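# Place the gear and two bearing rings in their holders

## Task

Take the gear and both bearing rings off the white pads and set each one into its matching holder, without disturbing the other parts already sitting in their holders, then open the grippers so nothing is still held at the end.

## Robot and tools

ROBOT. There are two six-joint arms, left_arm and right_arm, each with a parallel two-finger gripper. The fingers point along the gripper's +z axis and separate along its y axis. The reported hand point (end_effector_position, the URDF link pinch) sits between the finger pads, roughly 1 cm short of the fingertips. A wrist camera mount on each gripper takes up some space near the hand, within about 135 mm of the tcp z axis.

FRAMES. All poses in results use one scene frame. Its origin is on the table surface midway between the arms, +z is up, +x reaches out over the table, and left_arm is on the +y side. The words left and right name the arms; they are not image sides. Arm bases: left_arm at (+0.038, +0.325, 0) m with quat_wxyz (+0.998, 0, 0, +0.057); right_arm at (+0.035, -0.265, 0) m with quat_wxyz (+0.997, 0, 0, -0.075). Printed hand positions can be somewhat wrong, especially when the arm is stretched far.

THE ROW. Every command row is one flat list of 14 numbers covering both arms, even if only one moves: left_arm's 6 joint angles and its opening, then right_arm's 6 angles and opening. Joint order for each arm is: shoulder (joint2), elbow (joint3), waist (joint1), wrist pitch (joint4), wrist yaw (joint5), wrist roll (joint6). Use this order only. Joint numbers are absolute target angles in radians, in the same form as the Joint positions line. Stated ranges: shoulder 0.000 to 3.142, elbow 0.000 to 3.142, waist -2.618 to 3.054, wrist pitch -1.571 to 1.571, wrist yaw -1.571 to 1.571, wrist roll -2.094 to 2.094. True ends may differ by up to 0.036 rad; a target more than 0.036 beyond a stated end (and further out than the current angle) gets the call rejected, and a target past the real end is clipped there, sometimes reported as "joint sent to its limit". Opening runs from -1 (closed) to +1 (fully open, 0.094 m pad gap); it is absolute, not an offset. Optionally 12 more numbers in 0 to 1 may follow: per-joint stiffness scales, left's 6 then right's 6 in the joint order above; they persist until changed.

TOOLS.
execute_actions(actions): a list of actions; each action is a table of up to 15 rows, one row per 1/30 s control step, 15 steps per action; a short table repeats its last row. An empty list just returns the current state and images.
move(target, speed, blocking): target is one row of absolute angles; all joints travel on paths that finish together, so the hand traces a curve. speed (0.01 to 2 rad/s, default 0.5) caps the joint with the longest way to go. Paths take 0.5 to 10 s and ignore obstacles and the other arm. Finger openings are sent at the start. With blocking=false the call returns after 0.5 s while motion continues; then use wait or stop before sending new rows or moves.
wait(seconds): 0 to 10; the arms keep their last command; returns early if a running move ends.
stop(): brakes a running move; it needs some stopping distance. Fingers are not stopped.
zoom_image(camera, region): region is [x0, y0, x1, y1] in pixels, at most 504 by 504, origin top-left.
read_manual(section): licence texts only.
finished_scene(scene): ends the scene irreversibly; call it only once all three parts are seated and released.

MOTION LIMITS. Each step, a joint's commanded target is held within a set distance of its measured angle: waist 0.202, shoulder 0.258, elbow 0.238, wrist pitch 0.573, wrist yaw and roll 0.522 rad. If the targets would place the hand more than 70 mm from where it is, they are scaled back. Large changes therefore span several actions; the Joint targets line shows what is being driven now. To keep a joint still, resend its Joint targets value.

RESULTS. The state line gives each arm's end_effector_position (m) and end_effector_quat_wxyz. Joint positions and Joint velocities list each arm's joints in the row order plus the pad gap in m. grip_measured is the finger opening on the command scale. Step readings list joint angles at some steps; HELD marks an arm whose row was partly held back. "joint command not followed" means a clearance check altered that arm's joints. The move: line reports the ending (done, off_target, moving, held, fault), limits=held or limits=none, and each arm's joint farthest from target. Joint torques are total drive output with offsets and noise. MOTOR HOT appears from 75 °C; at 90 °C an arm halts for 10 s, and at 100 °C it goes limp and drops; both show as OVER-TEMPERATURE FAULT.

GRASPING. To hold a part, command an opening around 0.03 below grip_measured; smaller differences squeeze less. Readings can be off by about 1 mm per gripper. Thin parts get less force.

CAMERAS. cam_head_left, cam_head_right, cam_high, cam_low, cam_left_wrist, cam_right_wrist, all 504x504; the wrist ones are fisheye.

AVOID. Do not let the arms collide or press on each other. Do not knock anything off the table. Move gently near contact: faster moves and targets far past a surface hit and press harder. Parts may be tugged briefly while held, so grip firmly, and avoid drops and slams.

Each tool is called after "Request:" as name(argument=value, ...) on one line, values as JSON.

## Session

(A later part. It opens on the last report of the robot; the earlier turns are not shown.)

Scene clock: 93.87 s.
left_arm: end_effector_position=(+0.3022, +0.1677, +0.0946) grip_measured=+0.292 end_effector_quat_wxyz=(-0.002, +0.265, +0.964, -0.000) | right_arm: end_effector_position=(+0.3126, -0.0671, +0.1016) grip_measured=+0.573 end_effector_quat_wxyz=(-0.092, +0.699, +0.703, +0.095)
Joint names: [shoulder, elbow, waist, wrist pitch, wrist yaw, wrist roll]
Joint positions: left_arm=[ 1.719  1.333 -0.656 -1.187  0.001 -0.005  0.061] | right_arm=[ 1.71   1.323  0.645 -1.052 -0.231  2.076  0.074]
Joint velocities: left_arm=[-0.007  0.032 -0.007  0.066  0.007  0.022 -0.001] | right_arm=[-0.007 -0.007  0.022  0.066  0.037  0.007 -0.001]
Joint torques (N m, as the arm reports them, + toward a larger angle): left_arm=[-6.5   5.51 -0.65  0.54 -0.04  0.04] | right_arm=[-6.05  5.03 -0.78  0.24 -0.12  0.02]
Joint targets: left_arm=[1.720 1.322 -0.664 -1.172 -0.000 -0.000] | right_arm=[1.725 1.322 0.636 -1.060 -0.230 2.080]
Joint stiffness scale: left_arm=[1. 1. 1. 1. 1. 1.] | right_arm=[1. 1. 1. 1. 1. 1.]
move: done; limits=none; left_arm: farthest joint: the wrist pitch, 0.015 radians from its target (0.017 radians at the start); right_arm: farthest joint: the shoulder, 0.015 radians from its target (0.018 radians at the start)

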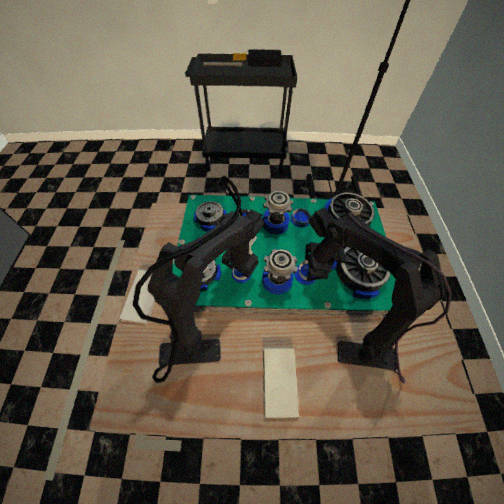

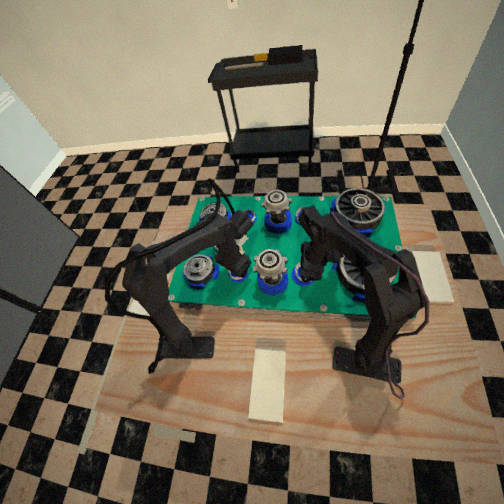

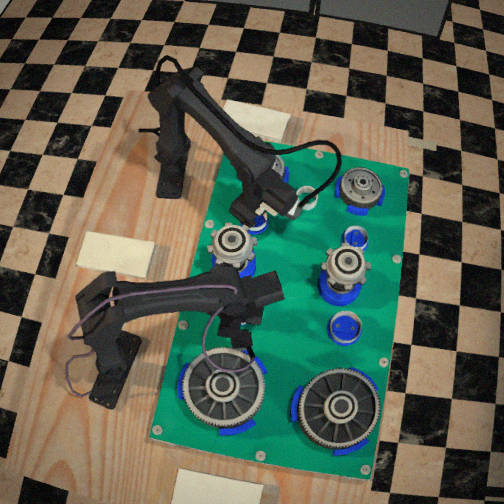

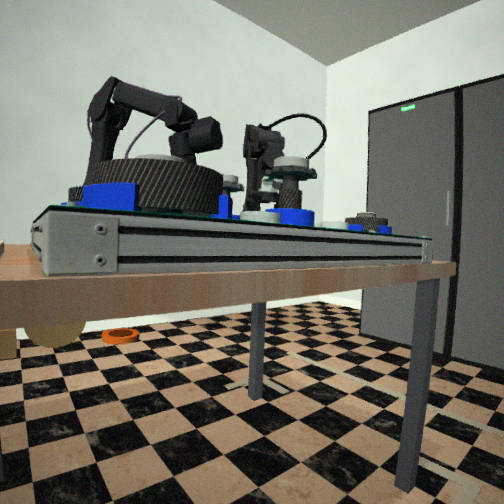

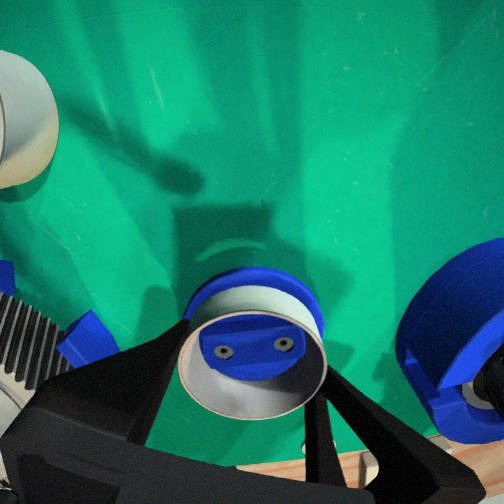

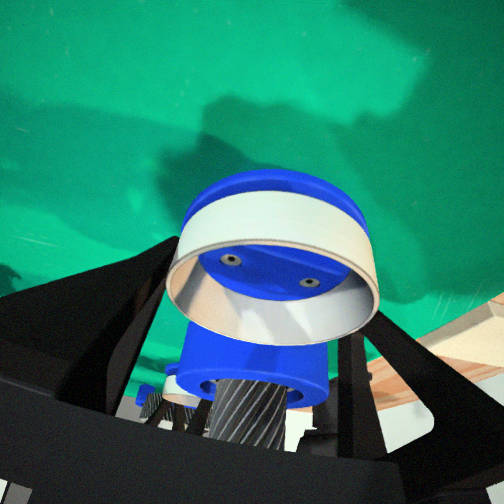

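Request:
execute_actions(actions=[[[1.723,1.322,-0.664,-1.172,0,0,0.2, 1.70,1.322,0.64,-1.05,-0.23,2.08,0.52],[1.725,1.322,-0.664,-1.172,0,0,0.2, 1.685,1.322,0.645,-1.045,-0.23,2.08,0.52],[1.727,1.322,-0.664,-1.172,0,0,0.2, 1.675,1.322,0.65,-1.04,-0.23,2.08,0.52],[1.729,1.322,-0.664,-1.172,0,0,0.2, 1.67,1.322,0.65,-1.04,-0.23,2.08,0.52],[1.731,1.322,-0.664,-1.172,0,0,0.2, 1.668,1.322,0.65,-1.04,-0.23,2.08,0.52]],[[1.731,1.322,-0.664,-1.172,0,0,0.2, 1.668,1.322,0.655,-1.036,-0.23,2.08,0.52],[1.731,1.322,-0.664,-1.172,0,0,0.2, 1.668,1.322,0.659,-1.034,-0.23,2.08,0.52],[1.731,1.322,-0.664,-1.172,0,0,0.2, 1.668,1.322,0.663,-1.032,-0.23,2.08,0.52],[1.731,1.322,-0.664,-1.172,0,0,0.2, 1.668,1.322,0.666,-1.03,-0.23,2.08,0.52],[1.731,1.322,-0.664,-1.172,0,0,0.2, 1.668,1.322,0.669,-1.028,-0.23,2.08,0.52],[1.731,1.322,-0.664,-1.172,0,0,0.2, 1.668,1.322,0.672,-1.026,-0.23,2.08,0.52]]])

Request:
zoom_image(camera="cam_right_wrist", region=[150, 140, 400, 360])

Scene clock: 102.13 s.
left_arm: end_effector_position=(+0.3021, +0.1677, +0.0916) grip_measured=+0.292 end_effector_quat_wxyz=(-0.006, +0.265, +0.964, +0.001) | right_arm: end_effector_position=(+0.3105, -0.0604, +0.1043) grip_measured=+0.573 end_effector_quat_wxyz=(-0.091, +0.691, +0.710, +0.102)
Joint names: [shoulder, elbow, waist, wrist pitch, wrist yaw, wrist roll]
Joint positions: left_arm=[ 1.729  1.333 -0.656 -1.187  0.001 -0.005  0.061] | right_arm=[ 1.703  1.323  0.665 -1.043 -0.231  2.076  0.074]
Joint velocities: left_arm=[-0.002  0.002  0.007 -0.037 -0.037  0.007 -0.001] | right_arm=[ 0.002 -0.017  0.007 -0.081 -0.022  0.007 -0.   ]
Joint torques (N m, as the arm reports them, + toward a larger angle): left_arm=[-6.46  5.5  -0.62  0.49 -0.03  0.04] | right_arm=[-10.4    5.12   0.62   0.51  -0.13   0.04]
Joint targets: left_arm=[1.731 1.322 -0.664 -1.172 -0.000 -0.000] | right_arm=[1.668 1.322 0.672 -1.026 -0.230 2.080]
Joint stiffness scale: left_arm=[1. 1. 1. 1. 1. 1.] | right_arm=[1. 1. 1. 1. 1. 1.]
Step readings (joint positions; steps 1 to 15: 1st action; 16 to 30: 2nd action):
0: left_arm=[1.719 1.333 -0.656 -1.187 0.001 -0.005] | right_arm=[1.710 1.323 0.645 -1.052 -0.231 2.076]
1: left_arm=[1.719 1.333 -0.656 -1.187 0.001 -0.005] | right_arm=[1.710 1.323 0.645 -1.052 -0.231 2.076]
2: left_arm=[1.719 1.333 -0.656 -1.187 0.001 -0.005] | right_arm=[1.710 1.323 0.645 -1.051 -0.231 2.076]
4: left_arm=[1.719 1.333 -0.656 -1.187 0.001 -0.005] | right_arm=[1.708 1.323 0.645 -1.051 -0.231 2.076]
8: left_arm=[1.726 1.333 -0.656 -1.187 0.001 -0.005] | right_arm=[1.704 1.323 0.645 -1.051 -0.231 2.076]
15: left_arm=[1.729 1.333 -0.656 -1.187 0.001 -0.005] | right_arm=[1.703 1.323 0.645 -1.051 -0.231 2.076]
16: left_arm=[1.729 1.333 -0.656 -1.187 0.001 -0.005] | right_arm=[1.703 1.323 0.645 -1.051 -0.231 2.076]
17: left_arm=[1.729 1.333 -0.656 -1.187 0.001 -0.005] | right_arm=[1.703 1.323 0.645 -1.051 -0.231 2.076]
19: left_arm=[1.729 1.333 -0.656 -1.187 0.001 -0.005] | right_arm=[1.703 1.323 0.649 -1.050 -0.231 2.076]
23: left_arm=[1.729 1.333 -0.656 -1.187 0.001 -0.005] | right_arm=[1.703 1.323 0.662 -1.046 -0.231 2.076]
30: Joint positions above

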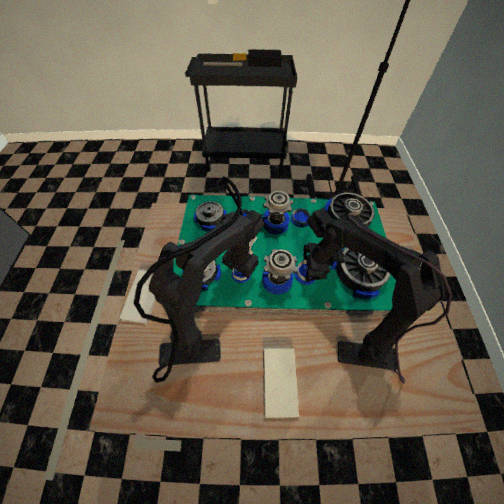

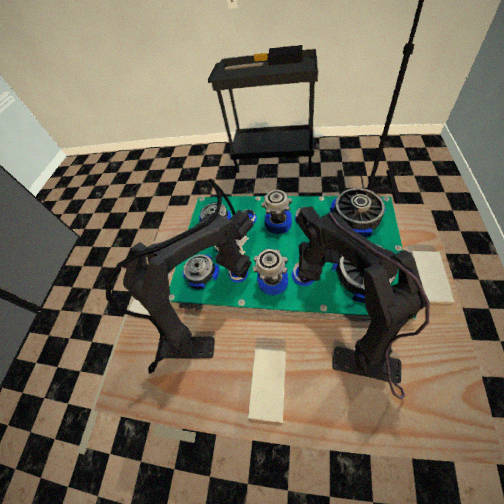

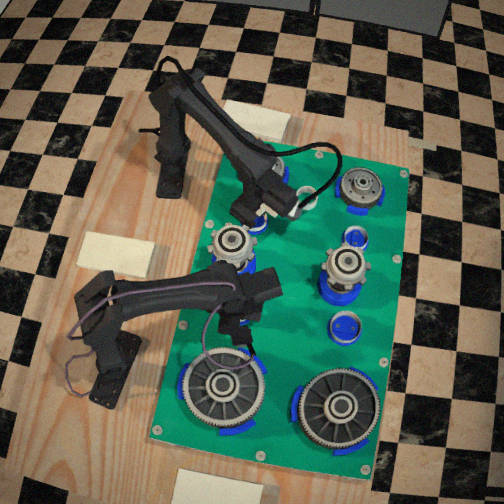

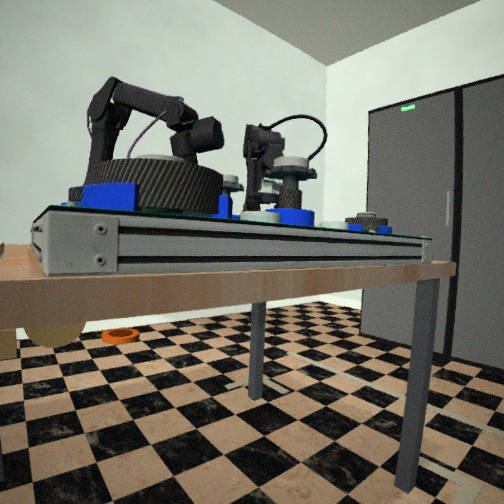

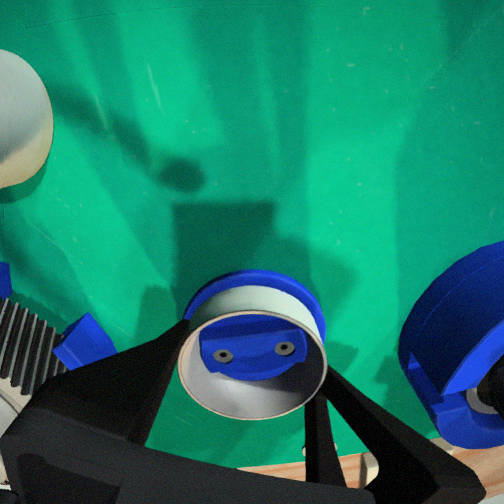

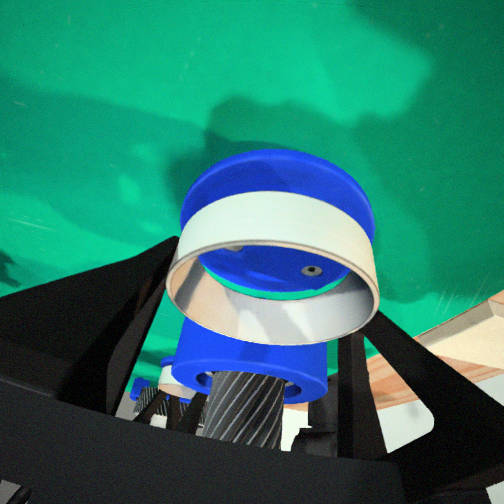

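Region (150, 140, 400, 360) of cam_right_wrist's 504x504 image, scaled by 2.016, with more detail than that image has; it fills the top 444 rows of this view, and the rest is white.

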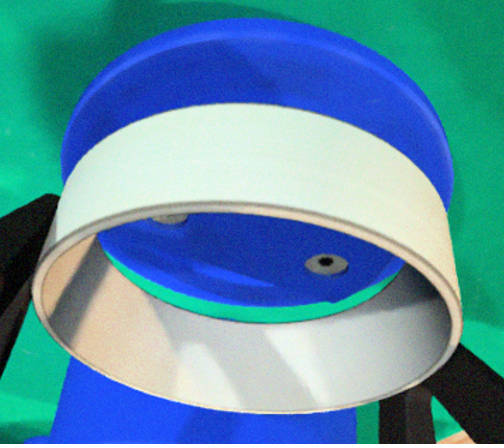

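Request:
move(target=[1.745,1.322,-0.664,-1.165,0,0,0.2, 1.722,1.322,0.672,-1.026,-0.23,2.08,0.52], speed=0.06)

Request:
zoom_image(camera="cam_right_wrist", region=[150, 140, 400, 360])

Scene clock: 103.27 s.
left_arm: end_effector_position=(+0.3028, +0.1673, +0.0887) grip_measured=+0.292 end_effector_quat_wxyz=(-0.009, +0.265, +0.964, +0.002) | right_arm: end_effector_position=(+0.3105, -0.0604, +0.0978) grip_measured=+0.573 end_effector_quat_wxyz=(-0.093, +0.692, +0.709, +0.093)
Joint names: [shoulder, elbow, waist, wrist pitch, wrist yaw, wrist roll]
Joint positions: left_arm=[ 1.739  1.333 -0.656 -1.182  0.001 -0.005  0.061] | right_arm=[ 1.723  1.323  0.665 -1.041 -0.231  2.076  0.074]
Joint velocities: left_arm=[ 0.007  0.007 -0.012  0.022 -0.037  0.022 -0.001] | right_arm=[-0.012 -0.002 -0.017 -0.051  0.066  0.022 -0.   ]
Joint torques (N m, as the arm reports them, + toward a larger angle): left_arm=[-6.2   5.47 -0.61  0.53 -0.06  0.03] | right_arm=[-7.59  5.09  0.58  0.47 -0.13  0.02]
Joint targets: left_arm=[1.745 1.322 -0.664 -1.165 0.000 -0.000] | right_arm=[1.722 1.322 0.672 -1.026 -0.230 2.080]
Joint stiffness scale: left_arm=[1. 1. 1. 1. 1. 1.] | right_arm=[1. 1. 1. 1. 1. 1.]
move: done; limits=none; left_arm: farthest joint: the wrist pitch, 0.017 radians from its target (0.022 radians at the start); right_arm: farthest joint: the wrist pitch, 0.015 radians from its target (0.017 radians at the start)

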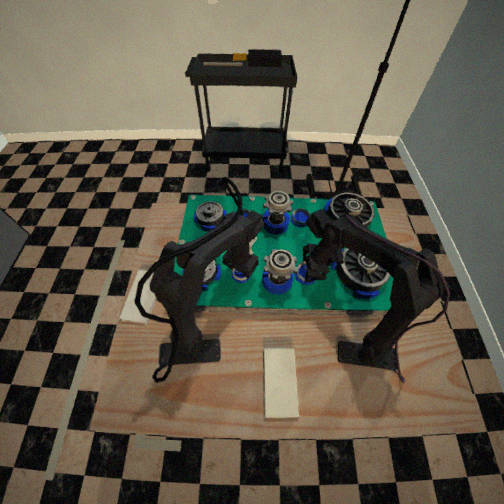

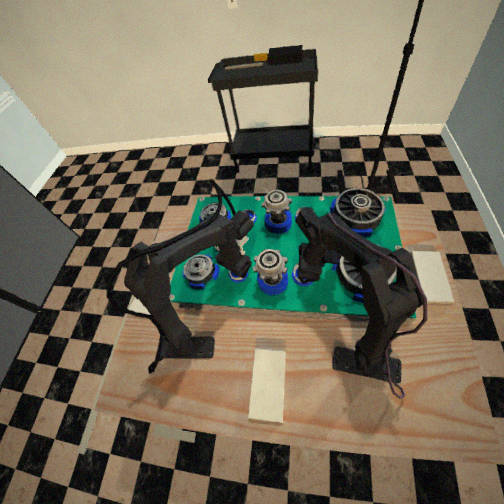

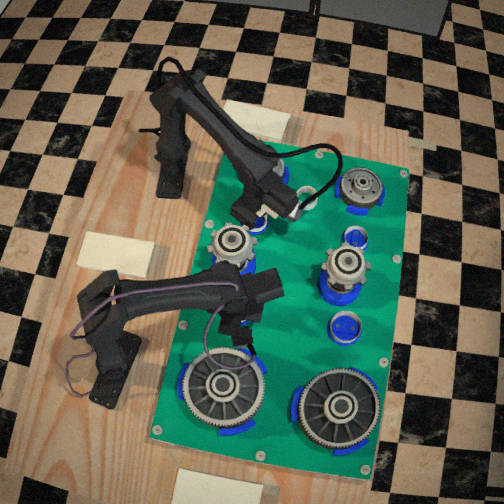

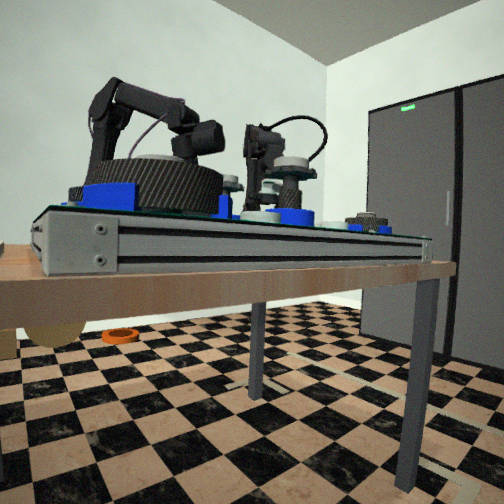

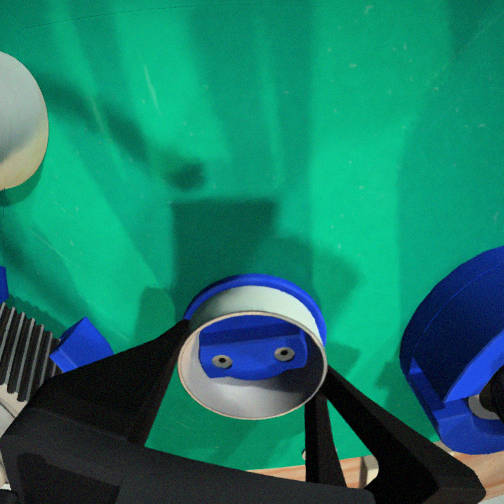

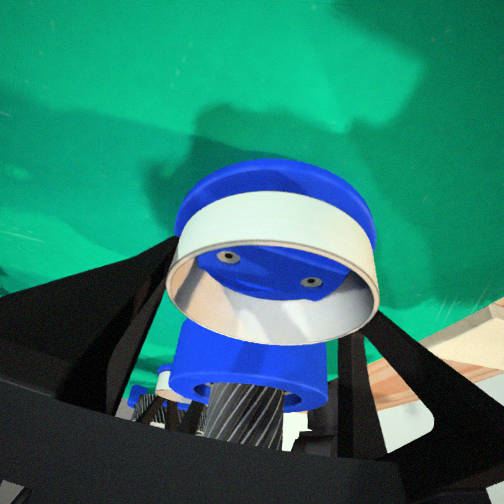

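Region (150, 140, 400, 360) of cam_right_wrist's 504x504 image, scaled by 2.016, with more detail than that image has; it fills the top 444 rows of this view, and the rest is white.

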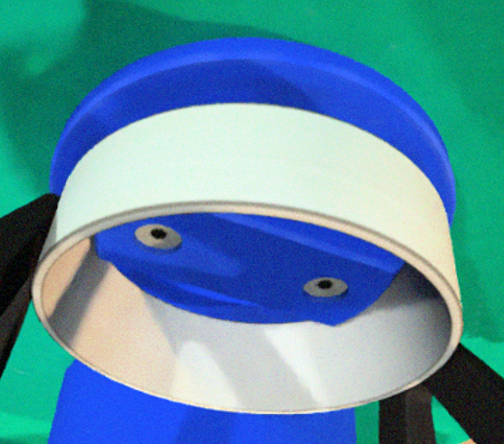

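It's in. Left is seated; open left, lower right further.

Request:
move(target=[1.739,1.322,-0.664,-1.165,0,0,0.7, 1.752,1.322,0.672,-1.015,-0.23,2.08,0.52], speed=0.05)

Scene clock: 104.30 s.
left_arm: end_effector_position=(+0.3030, +0.1672, +0.0887) grip_measured=+0.698 end_effector_quat_wxyz=(-0.008, +0.265, +0.964, +0.002) | right_arm: end_effector_position=(+0.3111, -0.0597, +0.0927) grip_measured=+0.573 end_effector_quat_wxyz=(-0.096, +0.693, +0.709, +0.088)
Joint names: [shoulder, elbow, waist, wrist pitch, wrist yaw, wrist roll]
Joint positions: left_arm=[ 1.739  1.333 -0.656 -1.181  0.001 -0.005  0.08 ] | right_arm=[ 1.74   1.323  0.665 -1.036 -0.233  2.076  0.074]
Joint velocities: left_arm=[-0.012  0.007  0.002  0.037  0.022  0.081  0.   ] | right_arm=[ 0.002 -0.002 -0.012  0.022 -0.022 -0.022  0.001]
Joint torques (N m, as the arm reports them, + toward a larger angle): left_arm=[-6.66  5.49 -0.57  0.52 -0.03  0.03] | right_arm=[-6.55  5.06  0.6   0.51 -0.12  0.03]
Joint targets: left_arm=[1.739 1.322 -0.664 -1.165 -0.000 0.000] | right_arm=[1.752 1.322 0.672 -1.015 -0.230 2.080]
Joint stiffness scale: left_arm=[1. 1. 1. 1. 1. 1.] | right_arm=[1. 1. 1. 1. 1. 1.]
move: off_target (right_arm); limits=none; left_arm: farthest joint: the wrist pitch, 0.016 radians from its target (0.017 radians at the start); right_arm: farthest joint: the wrist pitch, 0.021 radians from its target (0.026 radians at the start)

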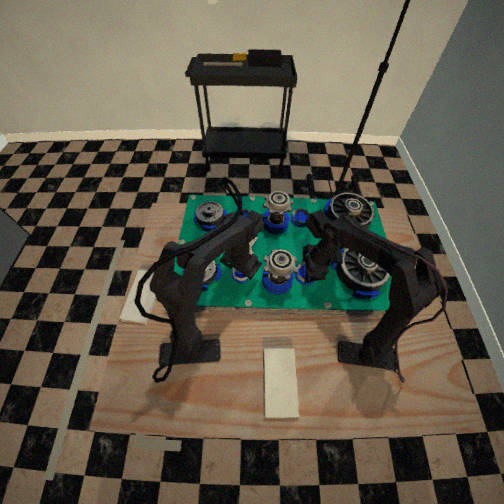

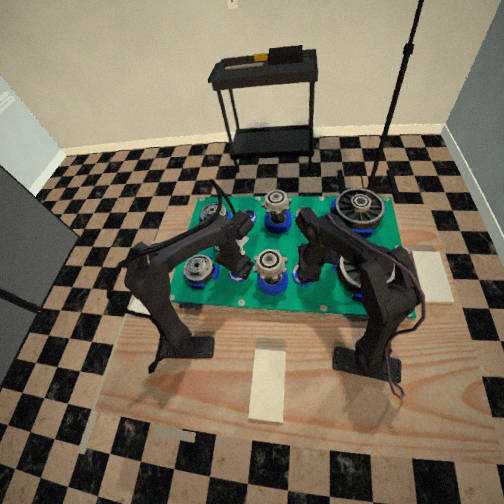

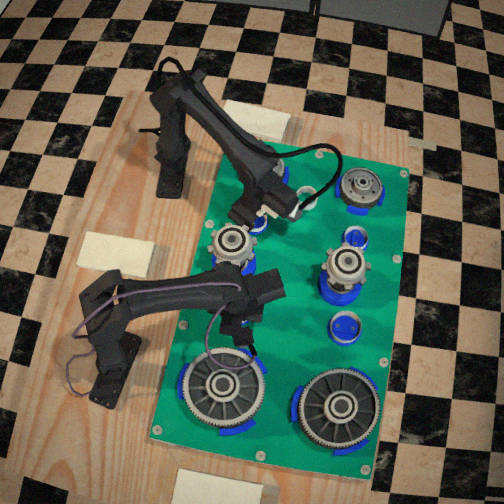

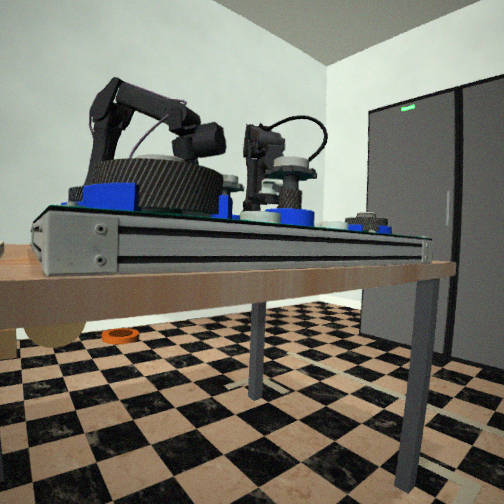

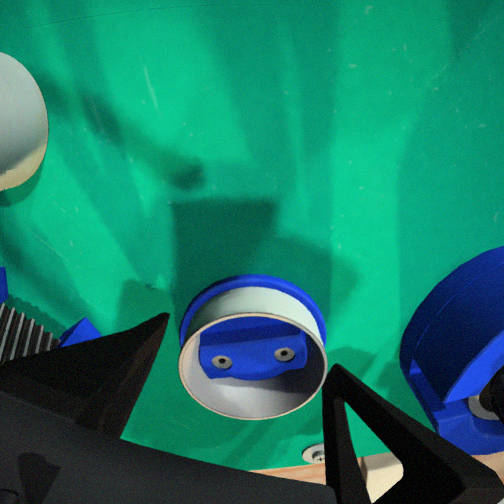

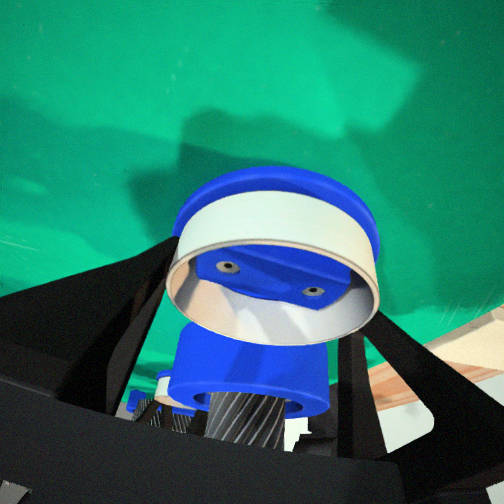

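Request:
execute_actions(actions=[[[1.739,1.36,-0.664,-1.19,0,0,0.7, 1.74,1.322,0.672,-1.03,-0.23,2.08,0.95]]])

Request:
move(target=[1.70,1.49,-0.664,-1.33,0,0,0.7, 1.69,1.47,0.65,-1.19,-0.23,2.08,0.95], speed=0.3)

Scene clock: 105.23 s.
left_arm: end_effector_position=(+0.3030, +0.1672, +0.0887) grip_measured=+0.698 end_effector_quat_wxyz=(-0.008, +0.265, +0.964, +0.002) | right_arm: end_effector_position=(+0.3111, -0.0597, +0.0927) grip_measured=+0.948 end_effector_quat_wxyz=(-0.096, +0.693, +0.709, +0.088)
Joint names: [shoulder, elbow, waist, wrist pitch, wrist yaw, wrist roll]
Joint positions: left_arm=[ 1.739  1.333 -0.656 -1.181  0.001 -0.005  0.08 ] | right_arm=[ 1.74   1.323  0.665 -1.036 -0.233  2.076  0.092]
Joint velocities: left_arm=[ 0.007  0.002 -0.017  0.081  0.007 -0.11   0.001] | right_arm=[ 0.002 -0.032 -0.002  0.037  0.037 -0.051 -0.001]
Joint torques (N m, as the arm reports them, + toward a larger angle): left_arm=[-6.61  8.83 -0.65  0.19 -0.05  0.02] | right_arm=[-7.57  5.06  0.57  0.35 -0.13  0.02]
Joint targets: left_arm=[1.739 1.360 -0.664 -1.190 -0.000 0.000] | right_arm=[1.740 1.322 0.672 -1.030 -0.230 2.080]
Joint stiffness scale: left_arm=[1. 1. 1. 1. 1. 1.] | right_arm=[1. 1. 1. 1. 1. 1.]
Step readings (joint positions):
0: left_arm=[1.739 1.333 -0.656 -1.181 0.001 -0.005] | right_arm=[1.740 1.323 0.665 -1.036 -0.233 2.076]
1: left_arm=[1.739 1.333 -0.656 -1.181 0.001 -0.005] | right_arm=[1.740 1.323 0.665 -1.036 -0.233 2.076]
2: left_arm=[1.739 1.333 -0.656 -1.181 0.001 -0.005] | right_arm=[1.740 1.323 0.665 -1.036 -0.233 2.076]
4: left_arm=[1.739 1.333 -0.656 -1.181 0.001 -0.005] | right_arm=[1.740 1.323 0.665 -1.036 -0.233 2.076]
8: left_arm=[1.739 1.333 -0.656 -1.181 0.001 -0.005] | right_arm=[1.740 1.323 0.665 -1.036 -0.233 2.076]
15: Joint positions above

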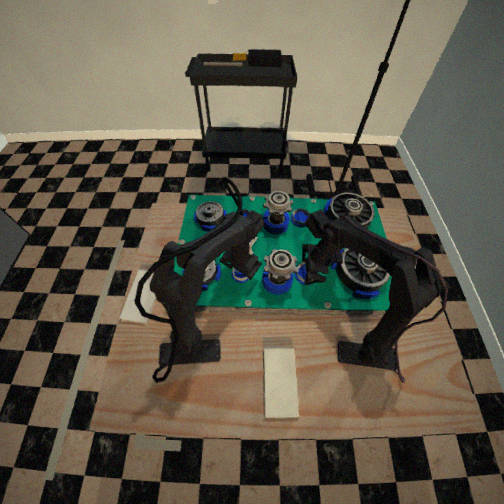

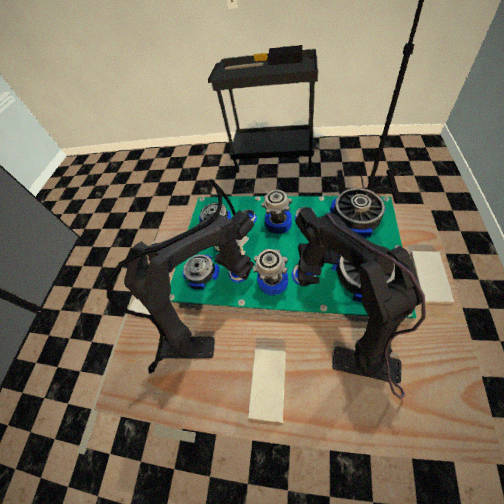

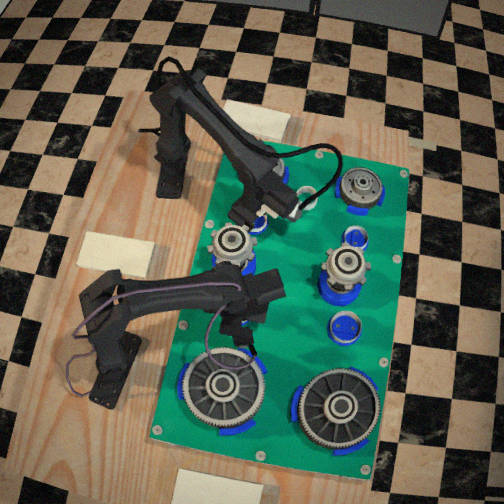

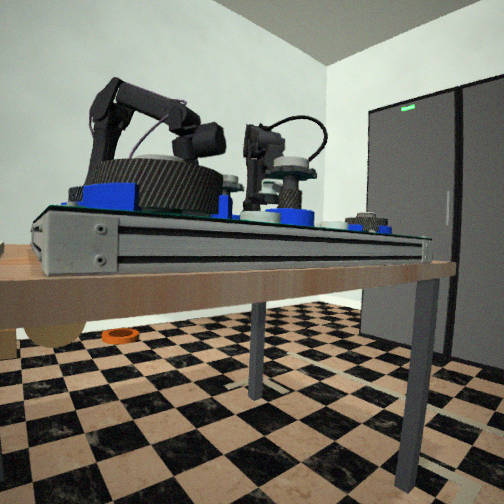

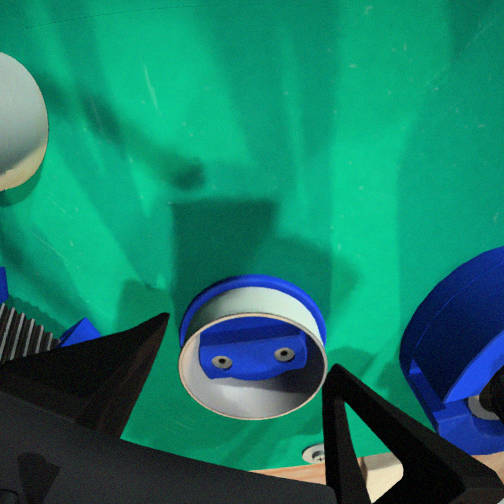

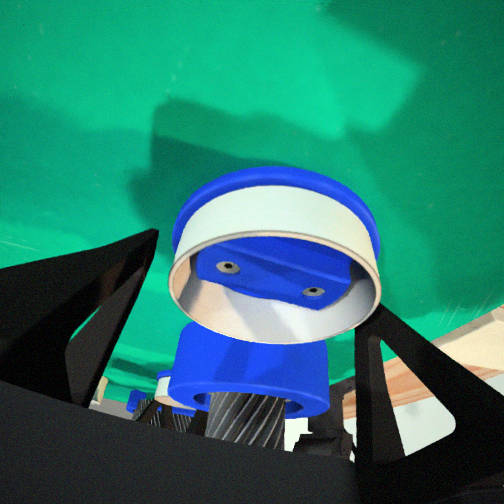

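Scene clock: 106.43 s.
left_arm: end_effector_position=(+0.3033, +0.1670, +0.1246) grip_measured=+0.698 end_effector_quat_wxyz=(-0.007, +0.265, +0.964, +0.001) | right_arm: end_effector_position=(+0.3129, -0.0614, +0.1316) grip_measured=+0.948 end_effector_quat_wxyz=(-0.093, +0.694, +0.707, +0.095)
Joint names: [shoulder, elbow, waist, wrist pitch, wrist yaw, wrist roll]
Joint positions: left_arm=[ 1.724  1.458 -0.656 -1.318  0.001 -0.005  0.08 ] | right_arm=[ 1.713  1.446  0.658 -1.17  -0.233  2.076  0.092]
Joint velocities: left_arm=[ 0.007  0.002 -0.012 -0.022  0.007 -0.022  0.001] | right_arm=[-0.002 -0.017 -0.002 -0.022 -0.007  0.051  0.   ]
Joint torques (N m, as the arm reports them, + toward a larger angle): left_arm=[-8.28  9.38 -0.6   0.16 -0.04  0.03] | right_arm=[-9.49  6.84 -0.72  0.15 -0.11  0.03]
Joint targets: left_arm=[1.700 1.490 -0.664 -1.330 0.000 -0.000] | right_arm=[1.690 1.470 0.650 -1.190 -0.230 2.080]
Joint stiffness scale: left_arm=[1. 1. 1. 1. 1. 1.] | right_arm=[1. 1. 1. 1. 1. 1.]
move: off_target (left_arm, right_arm); limits=none; left_arm: farthest joint: the elbow, 0.032 radians from its target (0.157 radians at the start); right_arm: farthest joint: the elbow, 0.024 radians from its target (0.147 radians at the start)

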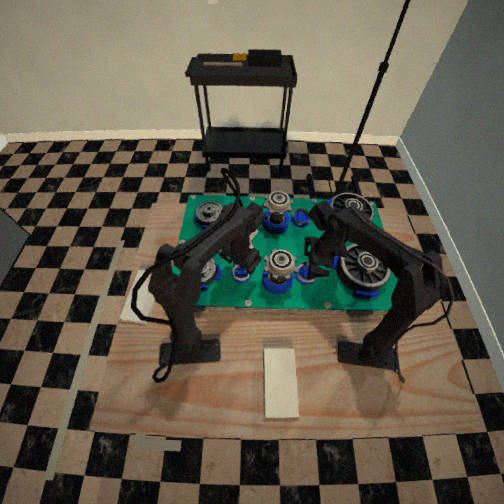

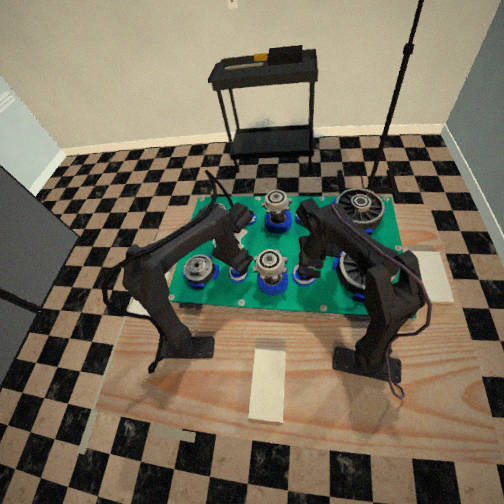

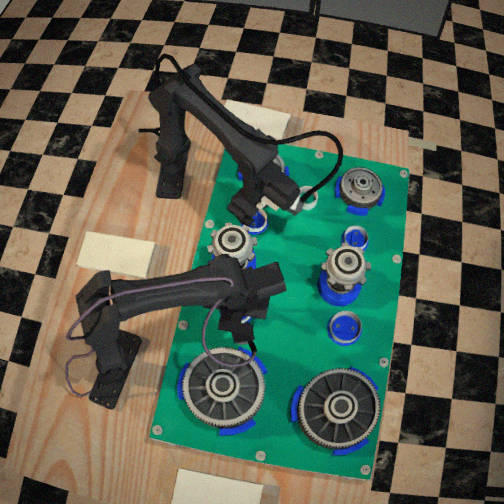

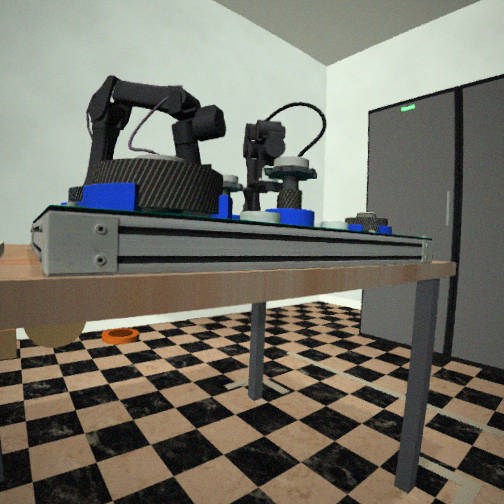

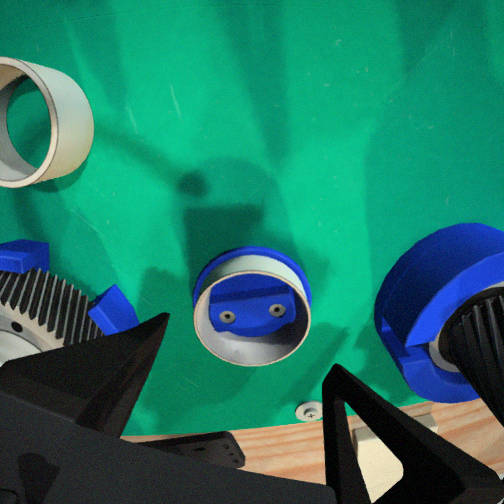

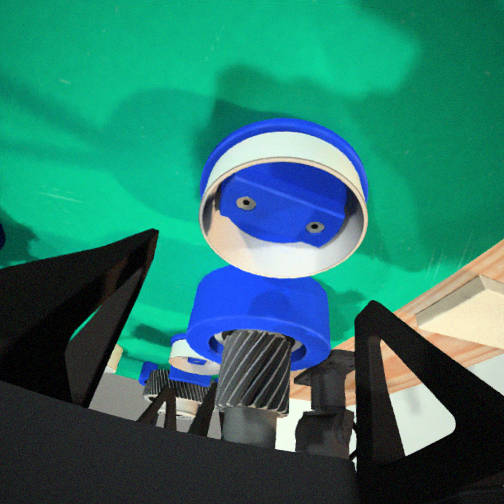

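Request:
finished_scene(scene=1)

The scene is finished: the task was done.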